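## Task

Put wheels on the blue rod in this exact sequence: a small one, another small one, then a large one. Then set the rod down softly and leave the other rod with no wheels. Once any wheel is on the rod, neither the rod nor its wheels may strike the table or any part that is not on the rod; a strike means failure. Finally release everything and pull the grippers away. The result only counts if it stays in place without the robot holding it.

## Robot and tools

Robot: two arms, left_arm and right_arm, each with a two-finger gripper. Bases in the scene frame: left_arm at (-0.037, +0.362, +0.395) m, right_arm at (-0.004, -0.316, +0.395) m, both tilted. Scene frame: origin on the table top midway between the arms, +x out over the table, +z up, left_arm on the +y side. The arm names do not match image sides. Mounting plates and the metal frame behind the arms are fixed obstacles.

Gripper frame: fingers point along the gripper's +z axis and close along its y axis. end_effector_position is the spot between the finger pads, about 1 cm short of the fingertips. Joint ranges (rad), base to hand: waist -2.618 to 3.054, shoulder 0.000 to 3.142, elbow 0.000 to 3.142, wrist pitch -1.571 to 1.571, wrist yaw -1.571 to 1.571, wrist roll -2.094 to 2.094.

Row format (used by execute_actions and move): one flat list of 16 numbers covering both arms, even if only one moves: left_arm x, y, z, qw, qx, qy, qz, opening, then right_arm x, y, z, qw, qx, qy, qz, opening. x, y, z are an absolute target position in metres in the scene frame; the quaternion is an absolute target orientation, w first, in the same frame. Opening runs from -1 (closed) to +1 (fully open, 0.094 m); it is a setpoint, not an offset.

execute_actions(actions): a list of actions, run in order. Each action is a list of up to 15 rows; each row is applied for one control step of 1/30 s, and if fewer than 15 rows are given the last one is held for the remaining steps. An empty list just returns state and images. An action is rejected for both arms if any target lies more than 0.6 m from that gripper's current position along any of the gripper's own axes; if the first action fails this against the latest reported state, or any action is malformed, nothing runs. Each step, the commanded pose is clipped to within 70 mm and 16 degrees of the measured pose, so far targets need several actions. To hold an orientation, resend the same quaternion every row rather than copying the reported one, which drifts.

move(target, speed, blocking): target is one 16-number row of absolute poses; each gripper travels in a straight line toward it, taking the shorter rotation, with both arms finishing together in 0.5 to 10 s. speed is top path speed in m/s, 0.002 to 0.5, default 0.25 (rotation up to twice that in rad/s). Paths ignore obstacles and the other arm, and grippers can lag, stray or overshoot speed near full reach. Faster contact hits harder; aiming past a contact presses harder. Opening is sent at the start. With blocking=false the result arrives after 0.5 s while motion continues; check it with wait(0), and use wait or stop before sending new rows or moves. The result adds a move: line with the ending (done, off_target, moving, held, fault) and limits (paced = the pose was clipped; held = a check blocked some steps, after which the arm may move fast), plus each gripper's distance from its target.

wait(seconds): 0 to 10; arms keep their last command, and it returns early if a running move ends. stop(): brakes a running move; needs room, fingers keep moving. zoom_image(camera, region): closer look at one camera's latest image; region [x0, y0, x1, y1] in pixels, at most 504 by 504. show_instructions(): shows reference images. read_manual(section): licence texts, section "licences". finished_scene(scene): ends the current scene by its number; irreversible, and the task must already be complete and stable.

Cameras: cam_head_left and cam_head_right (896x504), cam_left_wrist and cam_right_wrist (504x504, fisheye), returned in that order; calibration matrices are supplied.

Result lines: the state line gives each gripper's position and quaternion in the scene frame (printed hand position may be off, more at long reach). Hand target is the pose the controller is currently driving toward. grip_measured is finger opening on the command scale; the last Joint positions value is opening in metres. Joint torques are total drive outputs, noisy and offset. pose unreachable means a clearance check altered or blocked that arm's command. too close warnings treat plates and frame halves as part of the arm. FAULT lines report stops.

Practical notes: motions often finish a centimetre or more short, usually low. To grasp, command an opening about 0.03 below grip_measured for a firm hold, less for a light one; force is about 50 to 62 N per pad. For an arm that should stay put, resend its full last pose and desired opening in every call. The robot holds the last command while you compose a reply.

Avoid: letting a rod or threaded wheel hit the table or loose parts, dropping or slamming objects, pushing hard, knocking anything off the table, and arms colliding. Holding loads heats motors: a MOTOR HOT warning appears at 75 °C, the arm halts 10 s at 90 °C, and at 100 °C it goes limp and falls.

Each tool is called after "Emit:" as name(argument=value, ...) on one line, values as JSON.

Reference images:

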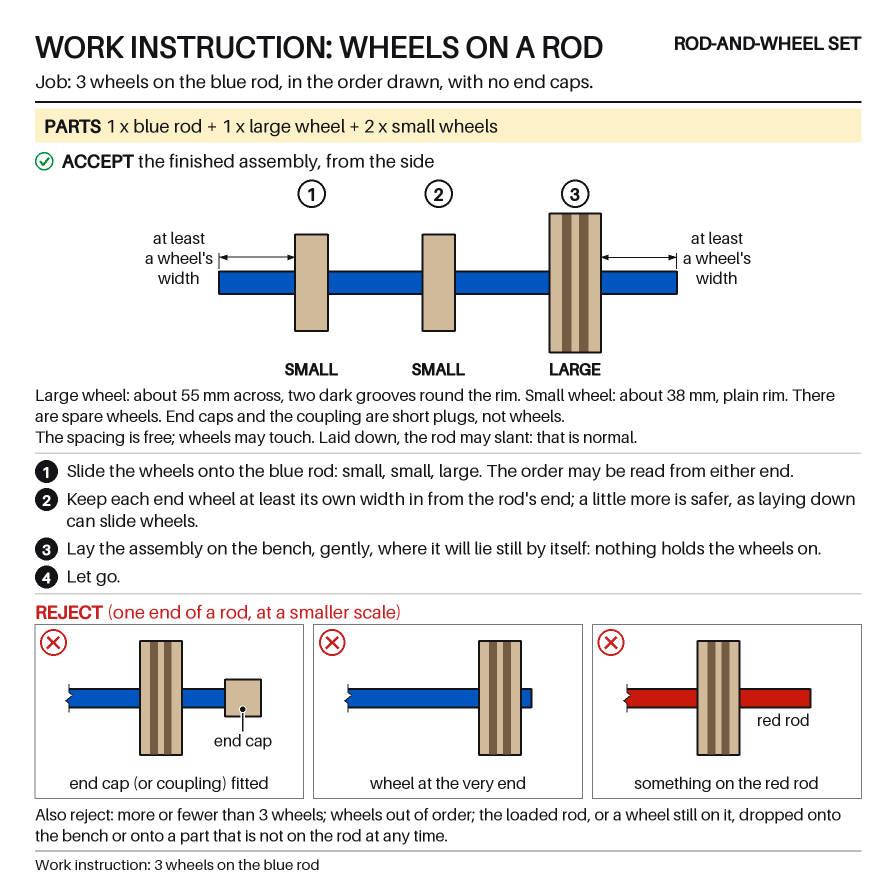

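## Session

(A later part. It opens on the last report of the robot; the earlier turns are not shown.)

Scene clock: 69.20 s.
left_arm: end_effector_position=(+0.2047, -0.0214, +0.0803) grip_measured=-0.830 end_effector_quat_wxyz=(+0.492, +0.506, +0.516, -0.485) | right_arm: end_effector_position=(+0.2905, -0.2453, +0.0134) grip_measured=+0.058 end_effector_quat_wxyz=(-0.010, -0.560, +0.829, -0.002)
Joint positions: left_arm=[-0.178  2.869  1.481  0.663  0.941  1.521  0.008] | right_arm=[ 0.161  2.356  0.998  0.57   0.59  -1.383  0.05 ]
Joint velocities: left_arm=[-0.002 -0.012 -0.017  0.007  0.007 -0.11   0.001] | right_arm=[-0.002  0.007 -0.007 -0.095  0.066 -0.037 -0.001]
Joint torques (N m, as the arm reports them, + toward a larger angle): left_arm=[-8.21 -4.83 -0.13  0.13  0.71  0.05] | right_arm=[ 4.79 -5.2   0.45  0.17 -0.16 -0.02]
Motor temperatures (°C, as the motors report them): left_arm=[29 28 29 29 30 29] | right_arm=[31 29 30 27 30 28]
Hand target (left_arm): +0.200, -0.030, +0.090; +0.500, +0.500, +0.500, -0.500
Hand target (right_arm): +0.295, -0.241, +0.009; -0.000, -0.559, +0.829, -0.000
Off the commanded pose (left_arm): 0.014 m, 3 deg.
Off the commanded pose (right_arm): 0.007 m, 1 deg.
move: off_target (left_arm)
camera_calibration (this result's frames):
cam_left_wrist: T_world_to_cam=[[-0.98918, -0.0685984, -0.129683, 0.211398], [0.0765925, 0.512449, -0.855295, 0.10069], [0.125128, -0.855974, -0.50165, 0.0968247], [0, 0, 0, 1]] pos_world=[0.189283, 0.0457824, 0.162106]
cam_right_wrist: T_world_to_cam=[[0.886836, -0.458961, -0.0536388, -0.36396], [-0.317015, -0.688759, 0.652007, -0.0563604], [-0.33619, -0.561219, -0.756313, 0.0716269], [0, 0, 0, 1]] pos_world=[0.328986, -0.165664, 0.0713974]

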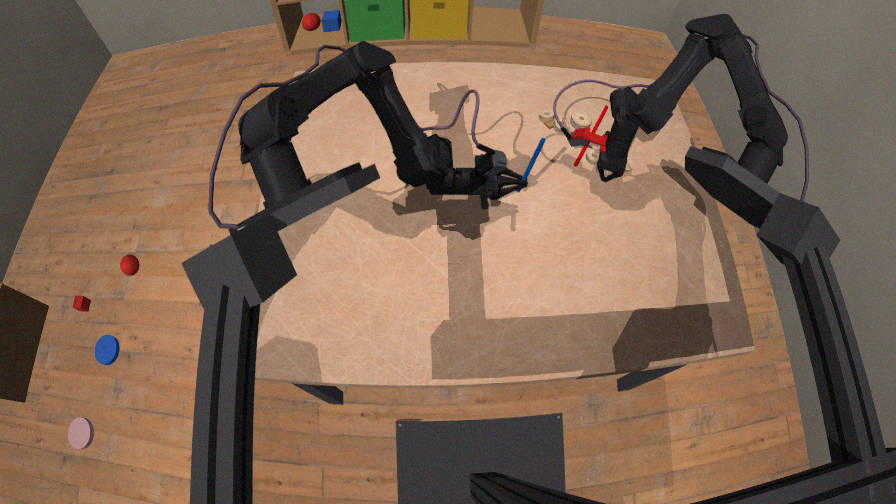

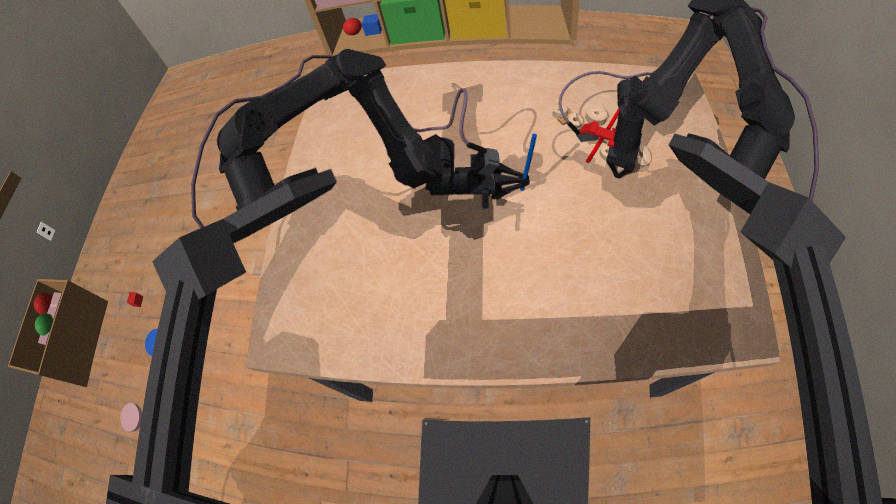

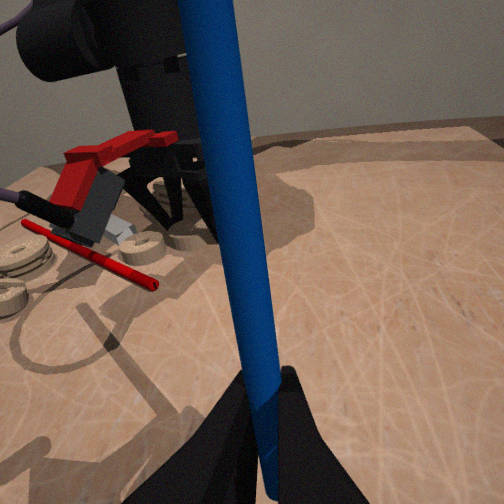

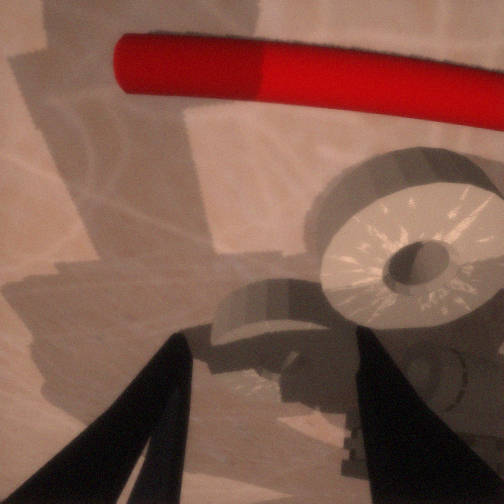

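Emit:
move(target=[0.2,-0.03,0.09,0.5,0.5,0.5,-0.5,-0.88, 0.2945,-0.241,0.009,0,-0.559,0.829,0,-0.25], speed=0.04)

Emit:
move(target=[0.2,-0.03,0.09,0.5,0.5,0.5,-0.5,-0.88, 0.2945,-0.241,0.08,0,-0.559,0.829,0,-0.25], speed=0.12)

Emit:
move(target=[0.2,-0.03,0.09,0.5,0.5,0.5,-0.5,-0.88, 0.21,-0.03,0.28,0,0,1,0,-0.25], speed=0.2)

Scene clock: 70.23 s.
left_arm: end_effector_position=(+0.2050, -0.0204, +0.0792) grip_measured=-0.830 end_effector_quat_wxyz=(+0.492, +0.506, +0.518, -0.484) | right_arm: end_effector_position=(+0.2911, -0.2450, +0.0134) grip_measured=-0.195 end_effector_quat_wxyz=(-0.009, -0.560, +0.828, -0.002)
Joint positions: left_arm=[-0.175  2.869  1.481  0.663  0.94   1.521  0.008] | right_arm=[ 0.161  2.356  0.998  0.573  0.588 -1.386  0.038]
Joint velocities: left_arm=[ 0.027  0.012  0.002 -0.081  0.007  0.022 -0.001] | right_arm=[ 0.017  0.002 -0.012 -0.007 -0.037 -0.022 -0.   ]
Joint torques (N m, as the arm reports them, + toward a larger angle): left_arm=[-8.45 -4.84 -0.15  0.13  0.7   0.04] | right_arm=[ 4.64 -5.09  0.22  0.09 -0.18 -0.05]
Motor temperatures (°C, as the motors report them): left_arm=[30 28 29 29 30 29] | right_arm=[31 29 30 27 30 28]
Hand target (left_arm): +0.200, -0.030, +0.090; +0.500, +0.500, +0.500, -0.500
Hand target (right_arm): +0.294, -0.241, +0.009; +0.000, -0.559, +0.829, +0.000
Off the commanded pose (left_arm): 0.015 m, 3 deg.
Off the commanded pose (right_arm): 0.007 m, 1 deg.
move: off_target (left_arm)
camera_calibration (this result's frames):
cam_left_wrist: T_world_to_cam=[[-0.989201, -0.069869, -0.128838, 0.211524], [0.0749117, 0.514529, -0.854194, 0.0995707], [0.125973, -0.854621, -0.503739, 0.0971273], [0, 0, 0, 1]] pos_world=[0.189545, 0.046554, 0.161232]
cam_right_wrist: T_world_to_cam=[[0.887348, -0.458141, -0.0521572, -0.364375], [-0.318154, -0.690205, 0.64992, -0.0559424], [-0.333754, -0.560111, -0.758211, 0.0715846], [0, 0, 0, 1]] pos_world=[0.329421, -0.165452, 0.0716295]

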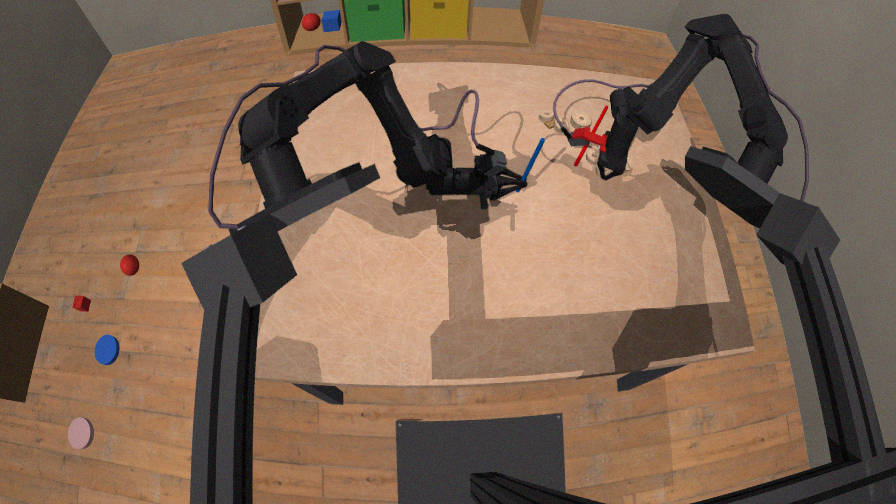

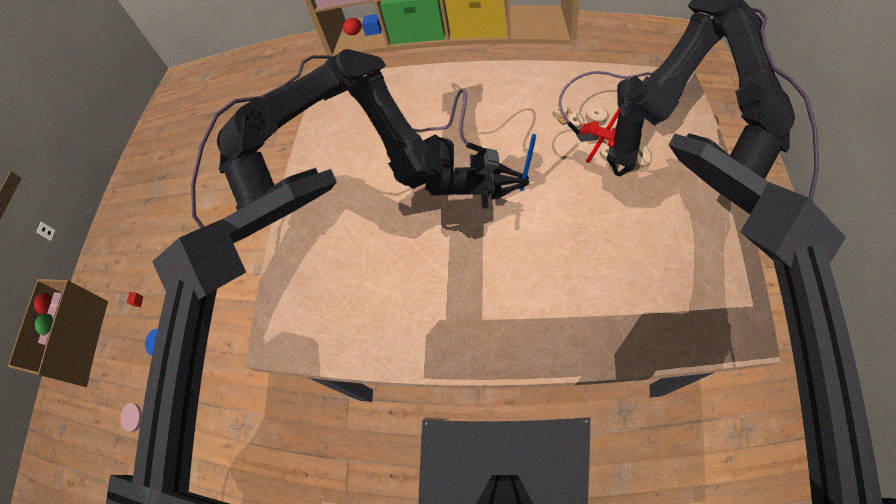

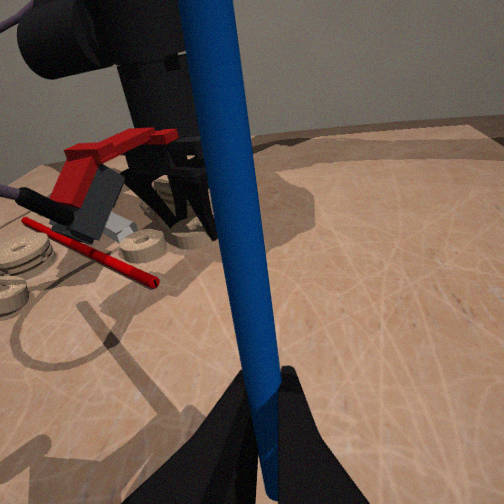

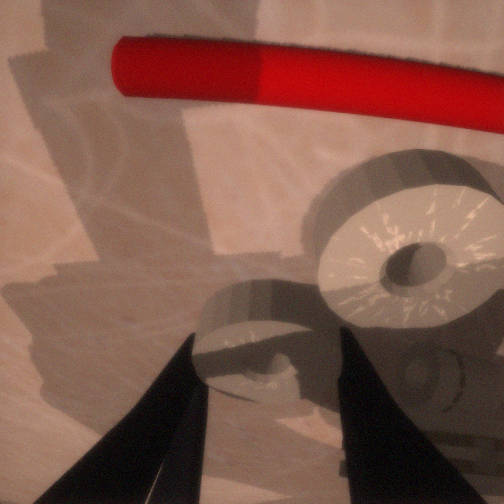

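Scene clock: 71.33 s.
left_arm: end_effector_position=(+0.2052, -0.0196, +0.0786) grip_measured=-0.830 end_effector_quat_wxyz=(+0.492, +0.505, +0.518, -0.484) | right_arm: end_effector_position=(+0.2999, -0.2464, +0.0726) grip_measured=-0.195 end_effector_quat_wxyz=(+0.002, -0.552, +0.834, -0.008)
Joint positions: left_arm=[-0.173  2.869  1.481  0.663  0.941  1.521  0.008] | right_arm=[ 0.255  2.154  0.846  0.506  0.648 -1.301  0.038]
Joint velocities: left_arm=[-0.012 -0.012 -0.012  0.022 -0.066 -0.007  0.001] | right_arm=[-0.017  0.012 -0.012 -0.081 -0.007 -0.007  0.001]
Joint torques (N m, as the arm reports them, + toward a larger angle): left_arm=[-8.7  -4.84 -0.14  0.12  0.7   0.03] | right_arm=[ 5.81 -7.06 -2.23 -0.16  0.    0.02]
Motor temperatures (°C, as the motors report them): left_arm=[30 28 29 29 30 29] | right_arm=[31 29 30 27 30 28]
Hand target (left_arm): +0.200, -0.030, +0.090; +0.500, +0.500, +0.500, -0.500
Hand target (right_arm): +0.294, -0.242, +0.079; -0.000, -0.560, +0.829, -0.001
Off the commanded pose (left_arm): 0.016 m, 3 deg.
Off the commanded pose (right_arm): 0.011 m, 1 deg.
move: off_target (left_arm, right_arm)
camera_calibration (this result's frames):
cam_left_wrist: T_world_to_cam=[[-0.989219, -0.071082, -0.128038, 0.211646], [0.0735265, 0.51505, -0.854001, 0.0988645], [0.12665, -0.854208, -0.50427, 0.0974023], [0, 0, 0, 1]] pos_world=[0.189759, 0.0473259, 0.160646]
cam_right_wrist: T_world_to_cam=[[0.879104, -0.475633, -0.0308196, -0.373116], [-0.347926, -0.684571, 0.640554, -0.0815952], [-0.325767, -0.552391, -0.767294, 0.118768], [0, 0, 0, 1]] pos_world=[0.338309, -0.167717, 0.131897]

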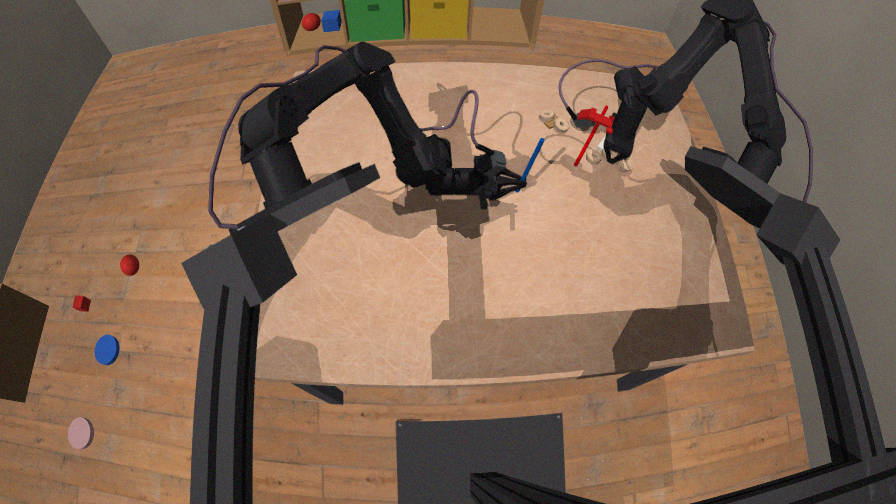

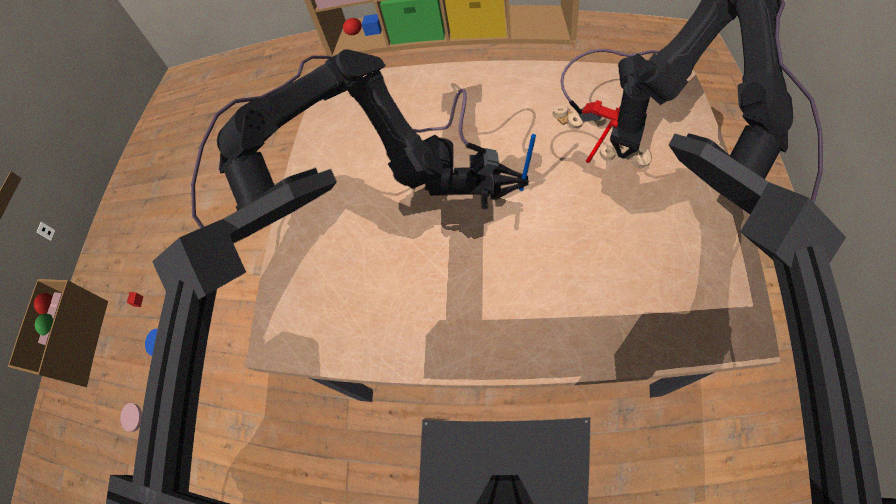

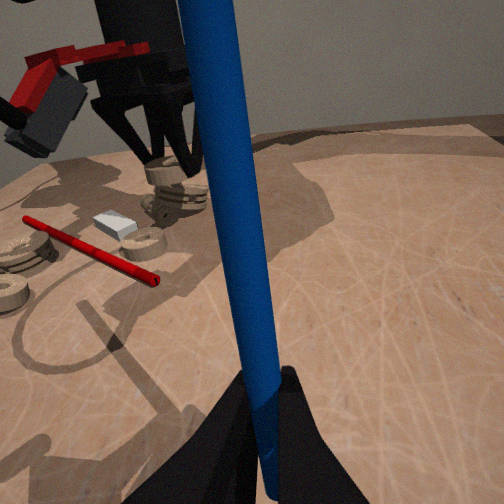

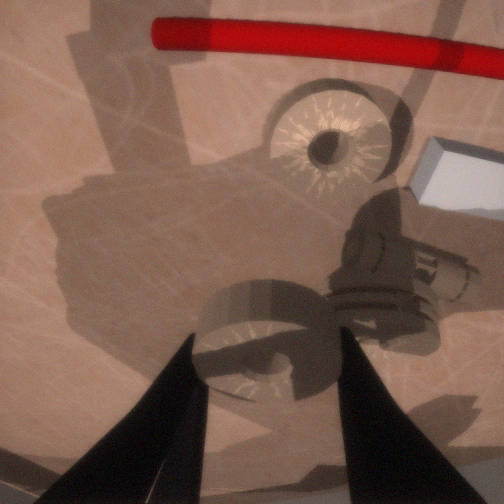

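Scene clock: 75.00 s.
left_arm: end_effector_position=(+0.2051, -0.0198, +0.0789) grip_measured=-0.830 end_effector_quat_wxyz=(+0.492, +0.505, +0.518, -0.484) | right_arm: end_effector_position=(+0.2121, -0.0420, +0.2722) grip_measured=-0.195 end_effector_quat_wxyz=(+0.002, +0.006, +1.000, -0.006)
Joint positions: left_arm=[-0.174  2.869  1.481  0.663  0.941  1.521  0.008] | right_arm=[ 1.14   2.412  1.25  -0.617  0.94   1.144  0.038]
Joint velocities: left_arm=[-0.017  0.002  0.002 -0.095  0.037  0.007  0.001] | right_arm=[-0.012 -0.007  0.002  0.022  0.022  0.051 -0.   ]
Joint torques (N m, as the arm reports them, + toward a larger angle): left_arm=[-8.55 -4.83 -0.14  0.13  0.72  0.04] | right_arm=[ 8.99 -4.67  4.98 -0.3   0.   -0.01]
Motor temperatures (°C, as the motors report them): left_arm=[30 28 29 29 30 29] | right_arm=[31 29 30 27 30 28]
Hand target (left_arm): +0.200, -0.029, +0.090; +0.500, +0.500, +0.500, -0.500
Hand target (right_arm): +0.210, -0.036, +0.278; +0.005, -0.001, +1.000, -0.003
Off the commanded pose (left_arm): 0.016 m, 3 deg.
Off the commanded pose (right_arm): 0.014 m, 1 deg.
move: off_target (left_arm, right_arm)
camera_calibration (this result's frames):
cam_left_wrist: T_world_to_cam=[[-0.989166, -0.0706907, -0.128662, 0.211629], [0.0743377, 0.514555, -0.854229, 0.0990946], [0.126589, -0.854539, -0.503725, 0.0972756], [0, 0, 0, 1]] pos_world=[0.189655, 0.0470964, 0.160878]
cam_right_wrist: T_world_to_cam=[[-0.10548, -0.993834, -0.0341703, -0.00456703], [-0.771779, 0.0601471, 0.63304, 0.0230701], [-0.627082, 0.0931451, -0.773364, 0.448937], [0, 0, 0, 1]] pos_world=[0.298843, -0.0477427, 0.332431]

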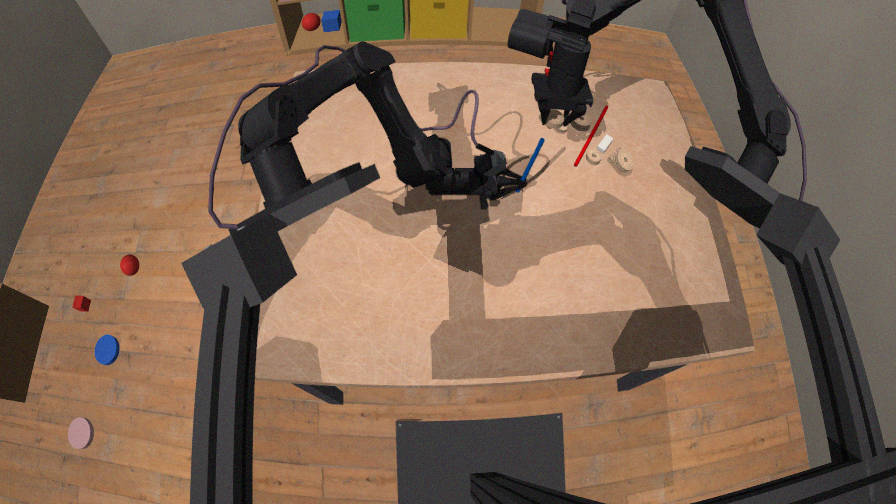

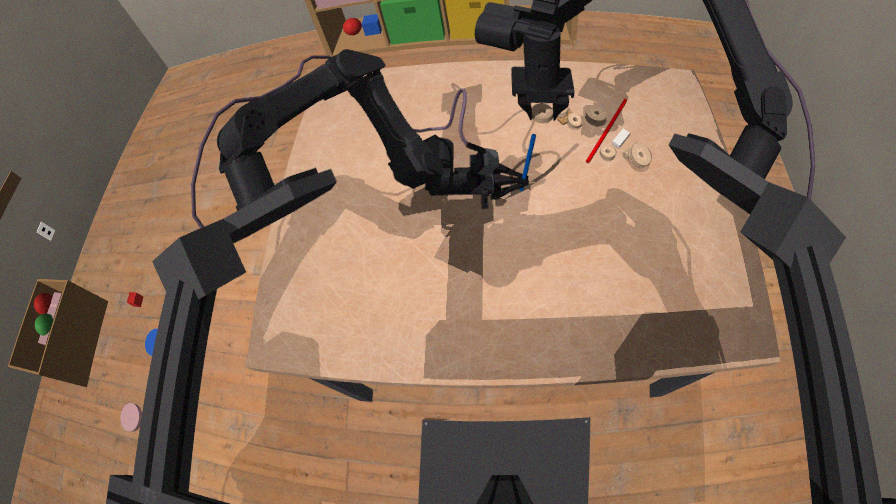

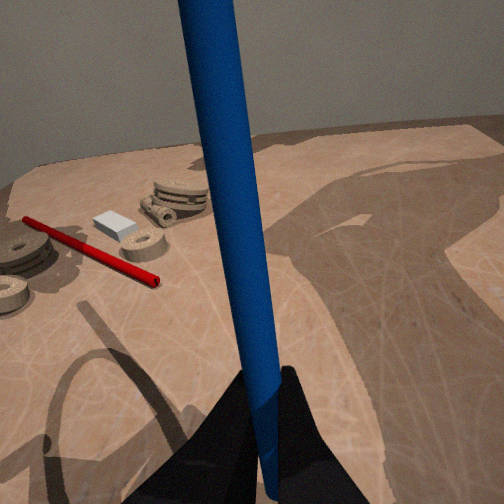

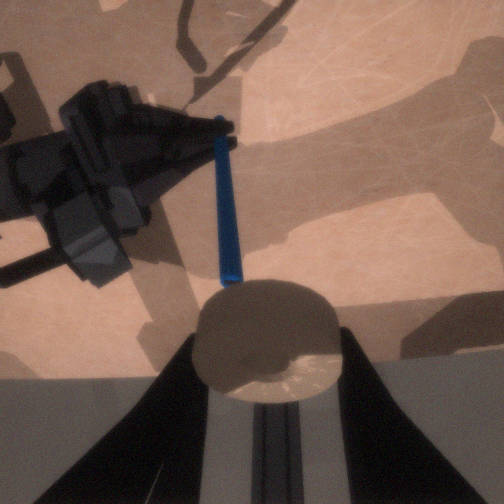

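Emit:
move(target=[0.2,-0.03,0.09,0.5,0.5,0.5,-0.5,-0.88, 0.27,-0.02,0.25,0,0,1,0,-0.25], speed=0.1)

Emit:
zoom_image(camera="cam_right_wrist", region=[152, 100, 352, 300])

Scene clock: 76.23 s.
left_arm: end_effector_position=(+0.2054, -0.0189, +0.0779) grip_measured=-0.830 end_effector_quat_wxyz=(+0.492, +0.505, +0.519, -0.484) | right_arm: end_effector_position=(+0.2686, -0.0269, +0.2472) grip_measured=-0.195 end_effector_quat_wxyz=(-0.007, +0.004, +1.000, -0.006)
Joint positions: left_arm=[-0.171  2.869  1.481  0.663  0.941  1.521  0.008] | right_arm=[ 1.019  2.454  1.441 -0.616  0.94   0.947  0.038]
Joint velocities: left_arm=[-0.007  0.002  0.007  0.051 -0.051 -0.007  0.001] | right_arm=[ 0.007  0.022 -0.002  0.007 -0.037  0.022  0.001]
Joint torques (N m, as the arm reports them, + toward a larger angle): left_arm=[-8.78 -4.85 -0.18  0.11  0.68  0.04] | right_arm=[ 8.93 -5.5   4.71 -0.07  0.02 -0.09]
Motor temperatures (°C, as the motors report them): left_arm=[30 28 29 29 30 29] | right_arm=[31 29 30 27 30 28]
Hand target (left_arm): +0.200, -0.029, +0.090; +0.500, +0.500, +0.500, -0.500
Hand target (right_arm): +0.269, -0.019, +0.251; -0.001, -0.000, +1.000, +0.000
Off the commanded pose (left_arm): 0.017 m, 3 deg.
Off the commanded pose (right_arm): 0.008 m, 1 deg.
move: off_target (left_arm)
camera_calibration (this result's frames):
cam_left_wrist: T_world_to_cam=[[-0.989183, -0.0719949, -0.127801, 0.21176], [0.0726693, 0.516303, -0.853317, 0.0980404], [0.127418, -0.853374, -0.505487, 0.0975797], [0, 0, 0, 1]] pos_world=[0.189912, 0.0478991, 0.160048]
cam_right_wrist: T_world_to_cam=[[-0.101499, -0.994277, -0.033348, 0.0142416], [-0.760458, 0.0559309, 0.646974, 0.0750208], [-0.641405, 0.0910272, -0.761783, 0.464536], [0, 0, 0, 1]] pos_world=[0.356452, -0.0323213, 0.305814]

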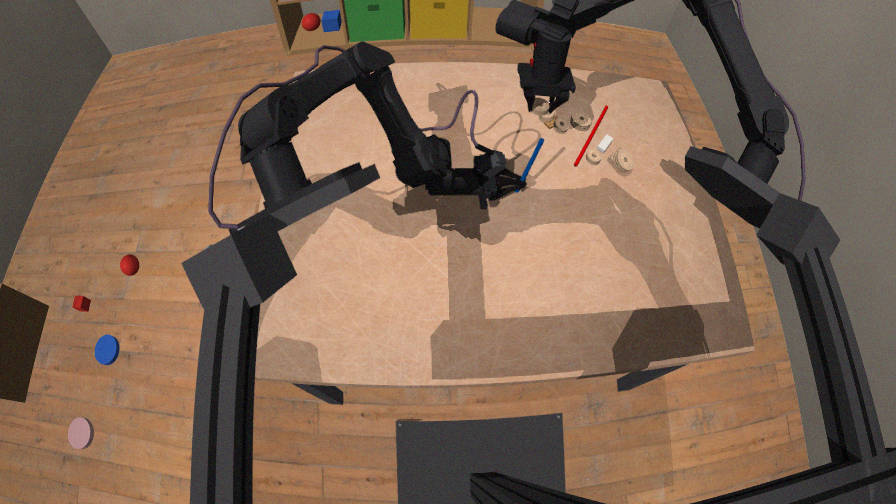

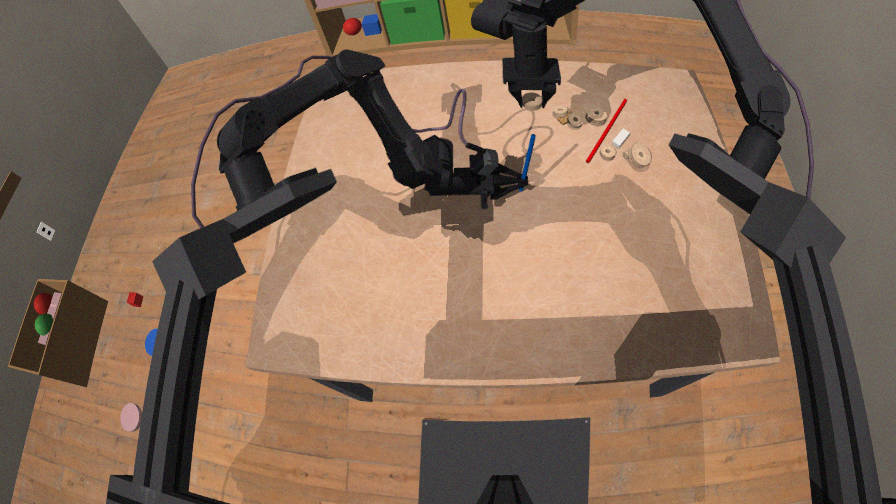

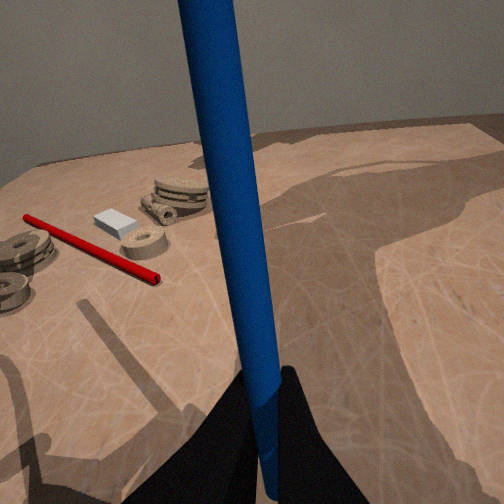

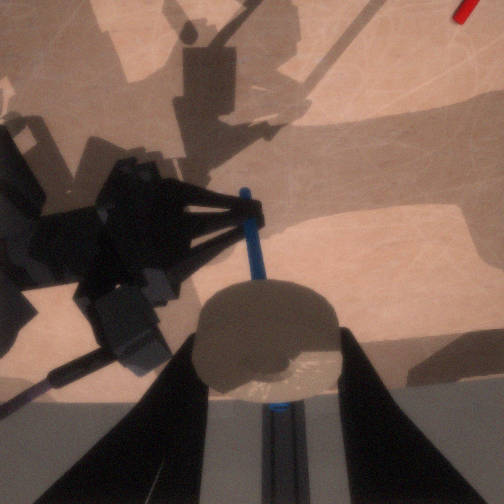

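Region (152, 100, 352, 300) of cam_right_wrist's 504x504 image, scaled by 2.520, with more detail than that image has.

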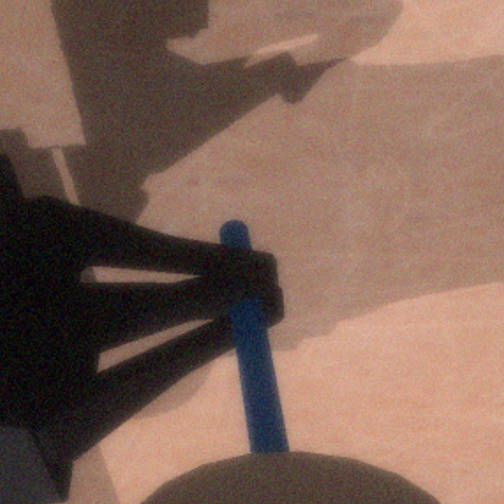

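Emit:
move(target=[0.2,-0.03,0.09,0.5,0.5,0.5,-0.5,-0.88, 0.201,-0.016,0.25,0,0,1,0,-0.25], speed=0.08)

Scene clock: 77.80 s.
left_arm: end_effector_position=(+0.2050, -0.0203, +0.0793) grip_measured=-0.830 end_effector_quat_wxyz=(+0.492, +0.505, +0.517, -0.485) | right_arm: end_effector_position=(+0.2091, -0.0230, +0.2451) grip_measured=-0.195 end_effector_quat_wxyz=(-0.005, +0.006, +1.000, -0.007)
Joint positions: left_arm=[-0.175  2.869  1.481  0.663  0.941  1.521  0.008] | right_arm=[ 1.095  2.512  1.315 -0.536  0.936  1.081  0.038]
Joint velocities: left_arm=[-0.017 -0.012  0.017  0.037  0.037 -0.051  0.001] | right_arm=[ 0.007 -0.012 -0.007 -0.022 -0.037  0.022 -0.002]
Joint torques (N m, as the arm reports them, + toward a larger angle): left_arm=[-8.49 -4.86 -0.17  0.13  0.72  0.02] | right_arm=[ 9.35 -5.39  2.24  0.05 -0.02  0.07]
Motor temperatures (°C, as the motors report them): left_arm=[30 28 29 29 31 29] | right_arm=[31 29 30 27 30 28]
Hand target (left_arm): +0.200, -0.030, +0.090; +0.500, +0.500, +0.500, -0.500
Hand target (right_arm): +0.202, -0.018, +0.250; +0.001, +0.000, +1.000, -0.000
Off the commanded pose (left_arm): 0.015 m, 3 deg.
Off the commanded pose (right_arm): 0.012 m, 1 deg.
move: off_target (left_arm, right_arm)
camera_calibration (this result's frames):
cam_left_wrist: T_world_to_cam=[[-0.989157, -0.0701322, -0.129031, 0.211573], [0.0750521, 0.513804, -0.854618, 0.0995462], [0.126233, -0.855036, -0.50297, 0.0971446], [0, 0, 0, 1]] pos_world=[0.189545, 0.0467529, 0.161234]
cam_right_wrist: T_world_to_cam=[[-0.106512, -0.993832, -0.0308588, 0.012502], [-0.762501, 0.0617218, 0.644036, 0.0322378], [-0.638159, 0.0921272, -0.764373, 0.424439], [0, 0, 0, 1]] pos_world=[0.296773, -0.0286673, 0.304053]

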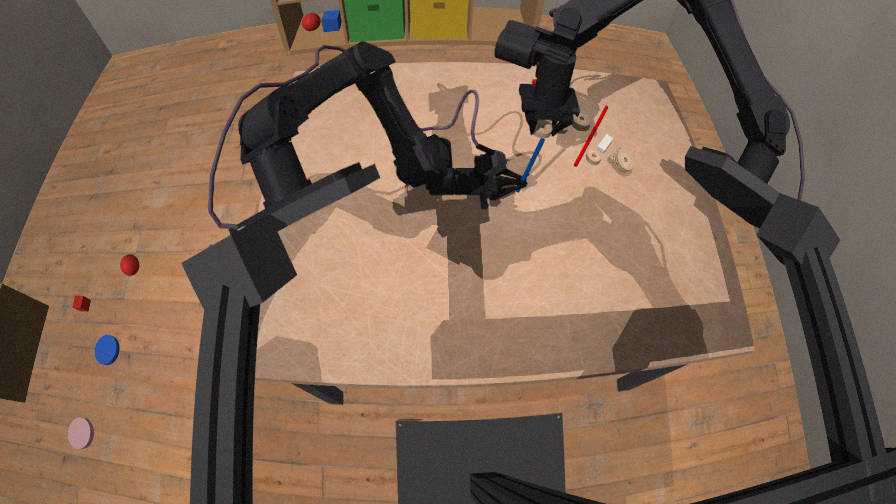

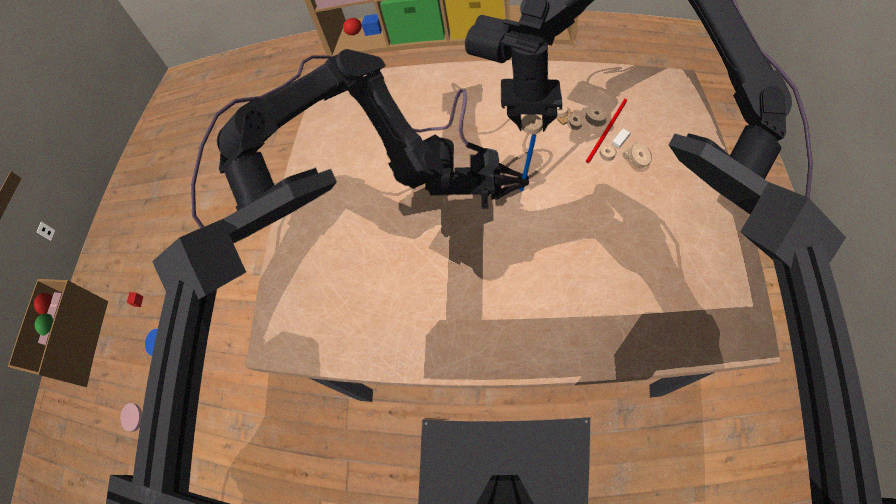

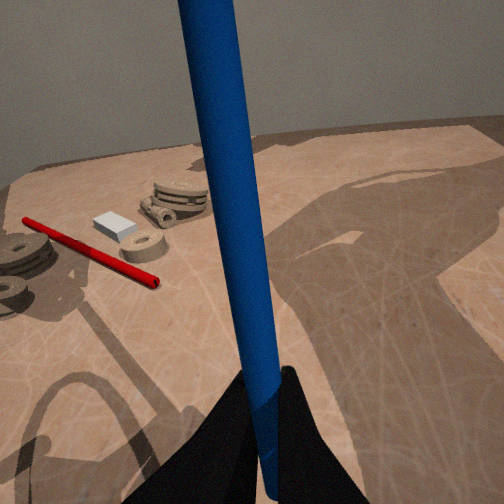

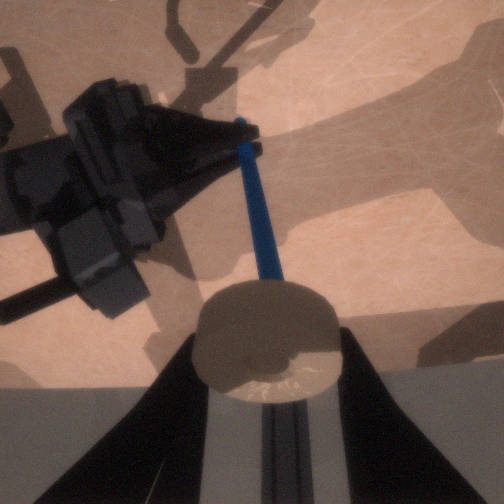

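Need 8 mm more in −x.

Emit:
move(target=[0.2,-0.03,0.09,0.5,0.5,0.5,-0.5,-0.88, 0.192,-0.017,0.245,0,0,1,0,-0.25], speed=0.04)

Emit:
zoom_image(camera="cam_right_wrist", region=[172, 240, 372, 440])

Scene clock: 78.93 s.
left_arm: end_effector_position=(+0.2052, -0.0194, +0.0784) grip_measured=-0.830 end_effector_quat_wxyz=(+0.492, +0.505, +0.518, -0.484) | right_arm: end_effector_position=(+0.2013, -0.0237, +0.2390) grip_measured=-0.195 end_effector_quat_wxyz=(-0.006, +0.009, +1.000, -0.009)
Joint positions: left_arm=[-0.172  2.869  1.481  0.663  0.941  1.521  0.008] | right_arm=[ 1.091  2.526  1.296 -0.504  0.936  1.086  0.038]
Joint velocities: left_arm=[-0.012 -0.007  0.002  0.037  0.022 -0.051 -0.001] | right_arm=[-0.007 -0.002 -0.007  0.007 -0.095  0.051  0.001]
Joint torques (N m, as the arm reports them, + toward a larger angle): left_arm=[-8.68 -4.9  -0.17  0.13  0.74  0.04] | right_arm=[ 9.76 -5.49  1.79  0.04 -0.01  0.03]
Motor temperatures (°C, as the motors report them): left_arm=[30 28 29 29 31 29] | right_arm=[31 29 30 27 30 28]
Hand target (left_arm): +0.200, -0.029, +0.090; +0.500, +0.500, +0.500, -0.500
Hand target (right_arm): +0.192, -0.018, +0.245; +0.000, -0.000, +1.000, -0.000
Off the commanded pose (left_arm): 0.017 m, 3 deg.
Off the commanded pose (right_arm): 0.013 m, 2 deg.
move: off_target (left_arm, right_arm)
camera_calibration (this result's frames):
cam_left_wrist: T_world_to_cam=[[-0.989173, -0.0712175, -0.128312, 0.211682], [0.0736079, 0.515631, -0.853643, 0.098577], [0.126956, -0.853846, -0.504807, 0.0974016], [0, 0, 0, 1]] pos_world=[0.189768, 0.0474119, 0.16048]
cam_right_wrist: T_world_to_cam=[[-0.112373, -0.993283, -0.0275988, 0.0111311], [-0.760455, 0.0680885, 0.645811, 0.0295661], [-0.639594, 0.0935595, -0.762998, 0.41486], [0, 0, 0, 1]] pos_world=[0.289077, -0.0297709, 0.297751]

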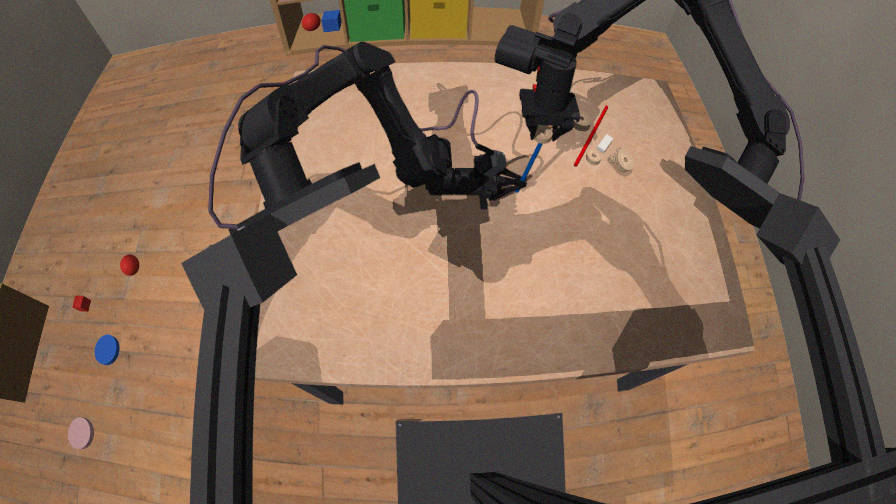

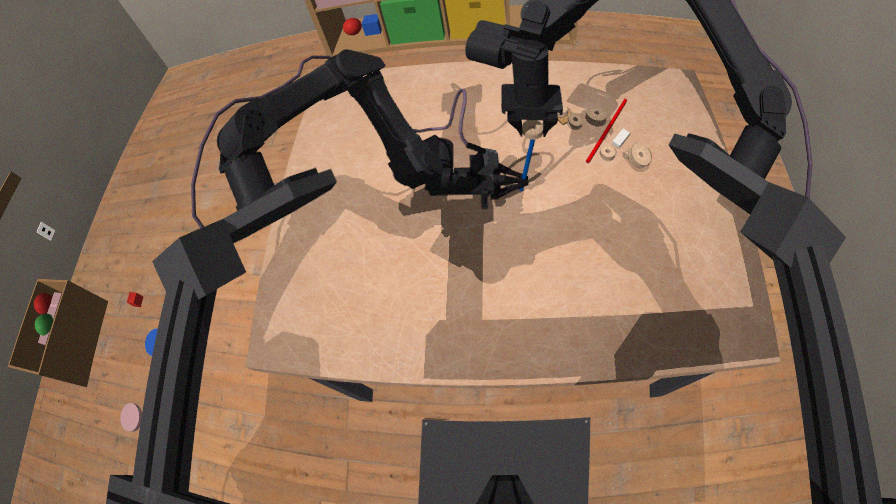

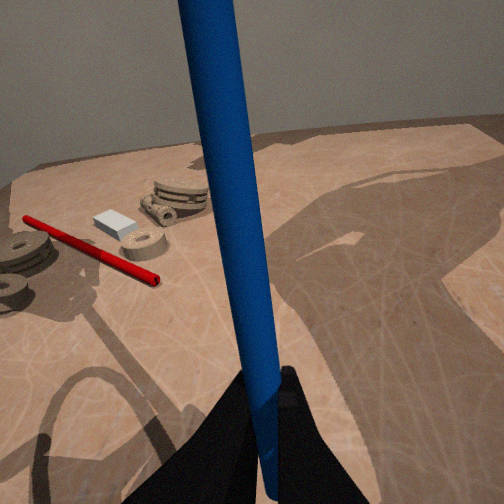

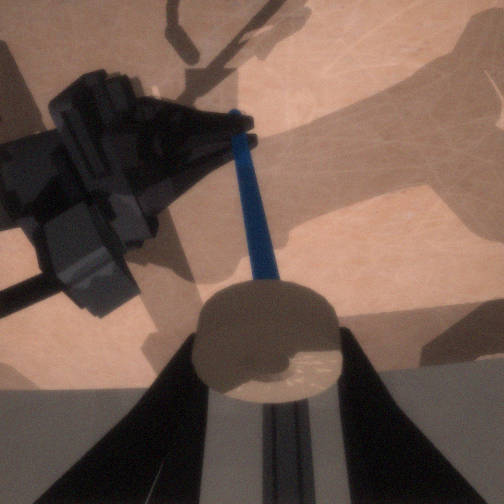

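Region (172, 240, 372, 440) of cam_right_wrist's 504x504 image, scaled by 2.520, with more detail than that image has.

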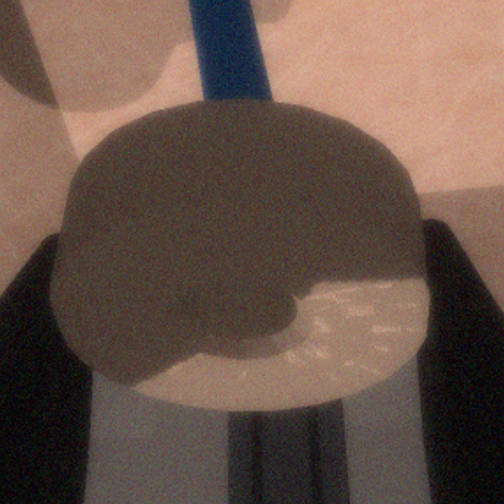

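Emit:
move(target=[0.2,-0.03,0.09,0.5,0.5,0.5,-0.5,-0.88, 0.192,-0.018,0.222,0,0,1,0,-0.25], speed=0.02)

Emit:
zoom_image(camera="cam_right_wrist", region=[172, 240, 372, 440])

Scene clock: 80.73 s.
left_arm: end_effector_position=(+0.2055, -0.0178, +0.0722) grip_measured=-0.830 end_effector_quat_wxyz=(+0.485, +0.512, +0.526, -0.475) | right_arm: end_effector_position=(+0.2014, -0.0171, +0.2281) grip_measured=-0.195 end_effector_quat_wxyz=(-0.000, +0.009, +1.000, +0.004)
Joint positions: left_arm=[-0.169  2.869  1.481  0.662  0.913  1.525  0.008] | right_arm=[ 1.072  2.542  1.275 -0.395  0.936  1.015  0.038]
Joint velocities: left_arm=[-0.007  0.017  0.007 -0.066  0.037 -0.066 -0.   ] | right_arm=[-0.012  0.027 -0.002  0.022 -0.11   0.022  0.   ]
Joint torques (N m, as the arm reports them, + toward a larger angle): left_arm=[-8.87 -4.8  -0.24  0.13  0.92  0.  ] | right_arm=[ 7.79 -4.65  1.44  0.13  0.03  0.01]
Motor temperatures (°C, as the motors report them): left_arm=[30 28 29 29 31 29] | right_arm=[31 29 30 27 30 28]
Hand target (left_arm): +0.200, -0.029, +0.090; +0.499, +0.500, +0.501, -0.500
Hand target (right_arm): +0.192, -0.018, +0.222; -0.000, -0.000, +1.000, -0.000
Off the commanded pose (left_arm): 0.022 m, 5 deg.
Off the commanded pose (right_arm): 0.011 m, 1 deg.
move: off_target (left_arm, right_arm)
camera_calibration (this result's frames):
cam_left_wrist: T_world_to_cam=[[-0.988979, -0.069437, -0.130761, 0.211456], [0.0727254, 0.541468, -0.83757, 0.0919186], [0.128961, -0.837849, -0.530451, 0.0973071], [0, 0, 0, 1]] pos_world=[0.189891, 0.0464405, 0.156255]
cam_right_wrist: T_world_to_cam=[[-0.110768, -0.992388, -0.0538124, 0.0230891], [-0.768262, 0.051151, 0.638088, 0.0392396], [-0.630479, 0.112022, -0.76808, 0.405599], [0, 0, 0, 1]] pos_world=[0.288426, -0.0245298, 0.287737]

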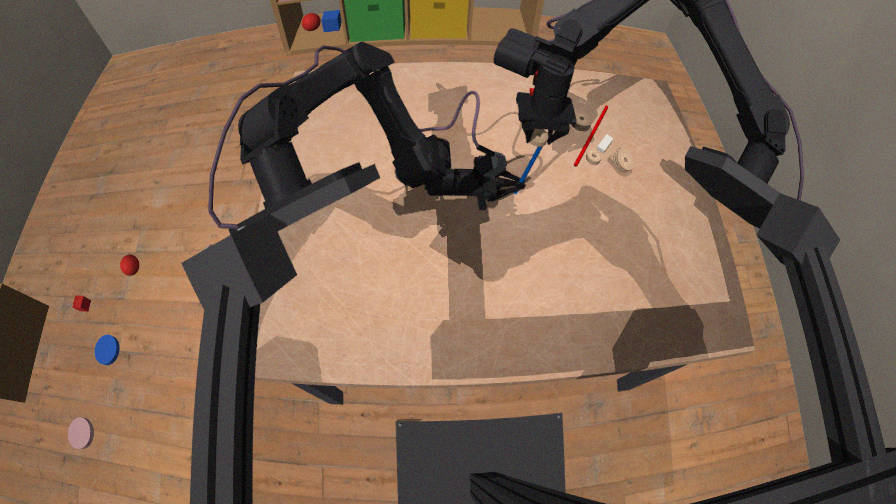

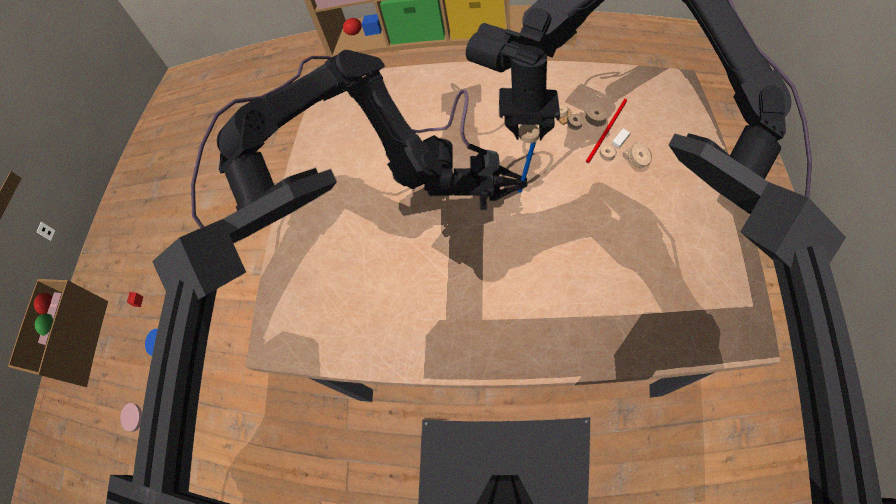

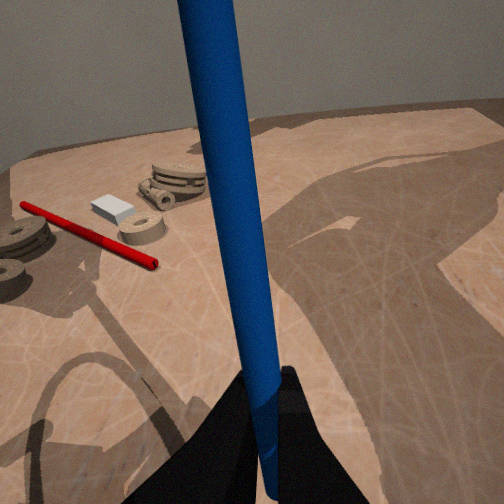

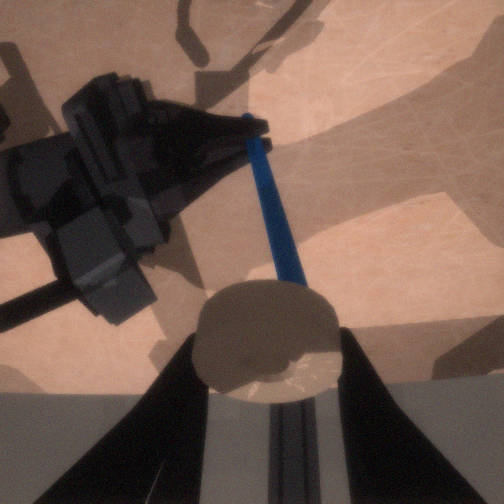

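Region (172, 240, 372, 440) of cam_right_wrist's 504x504 image, scaled by 2.520, with more detail than that image has.

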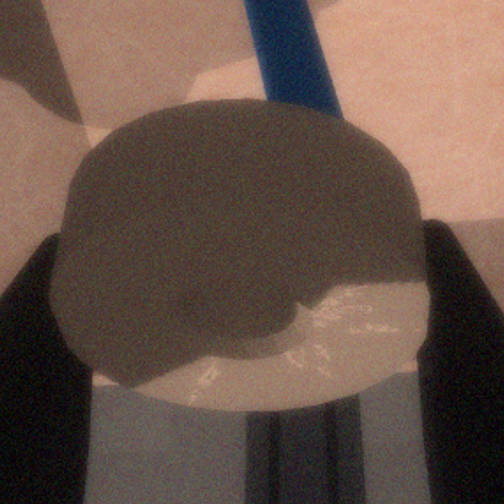

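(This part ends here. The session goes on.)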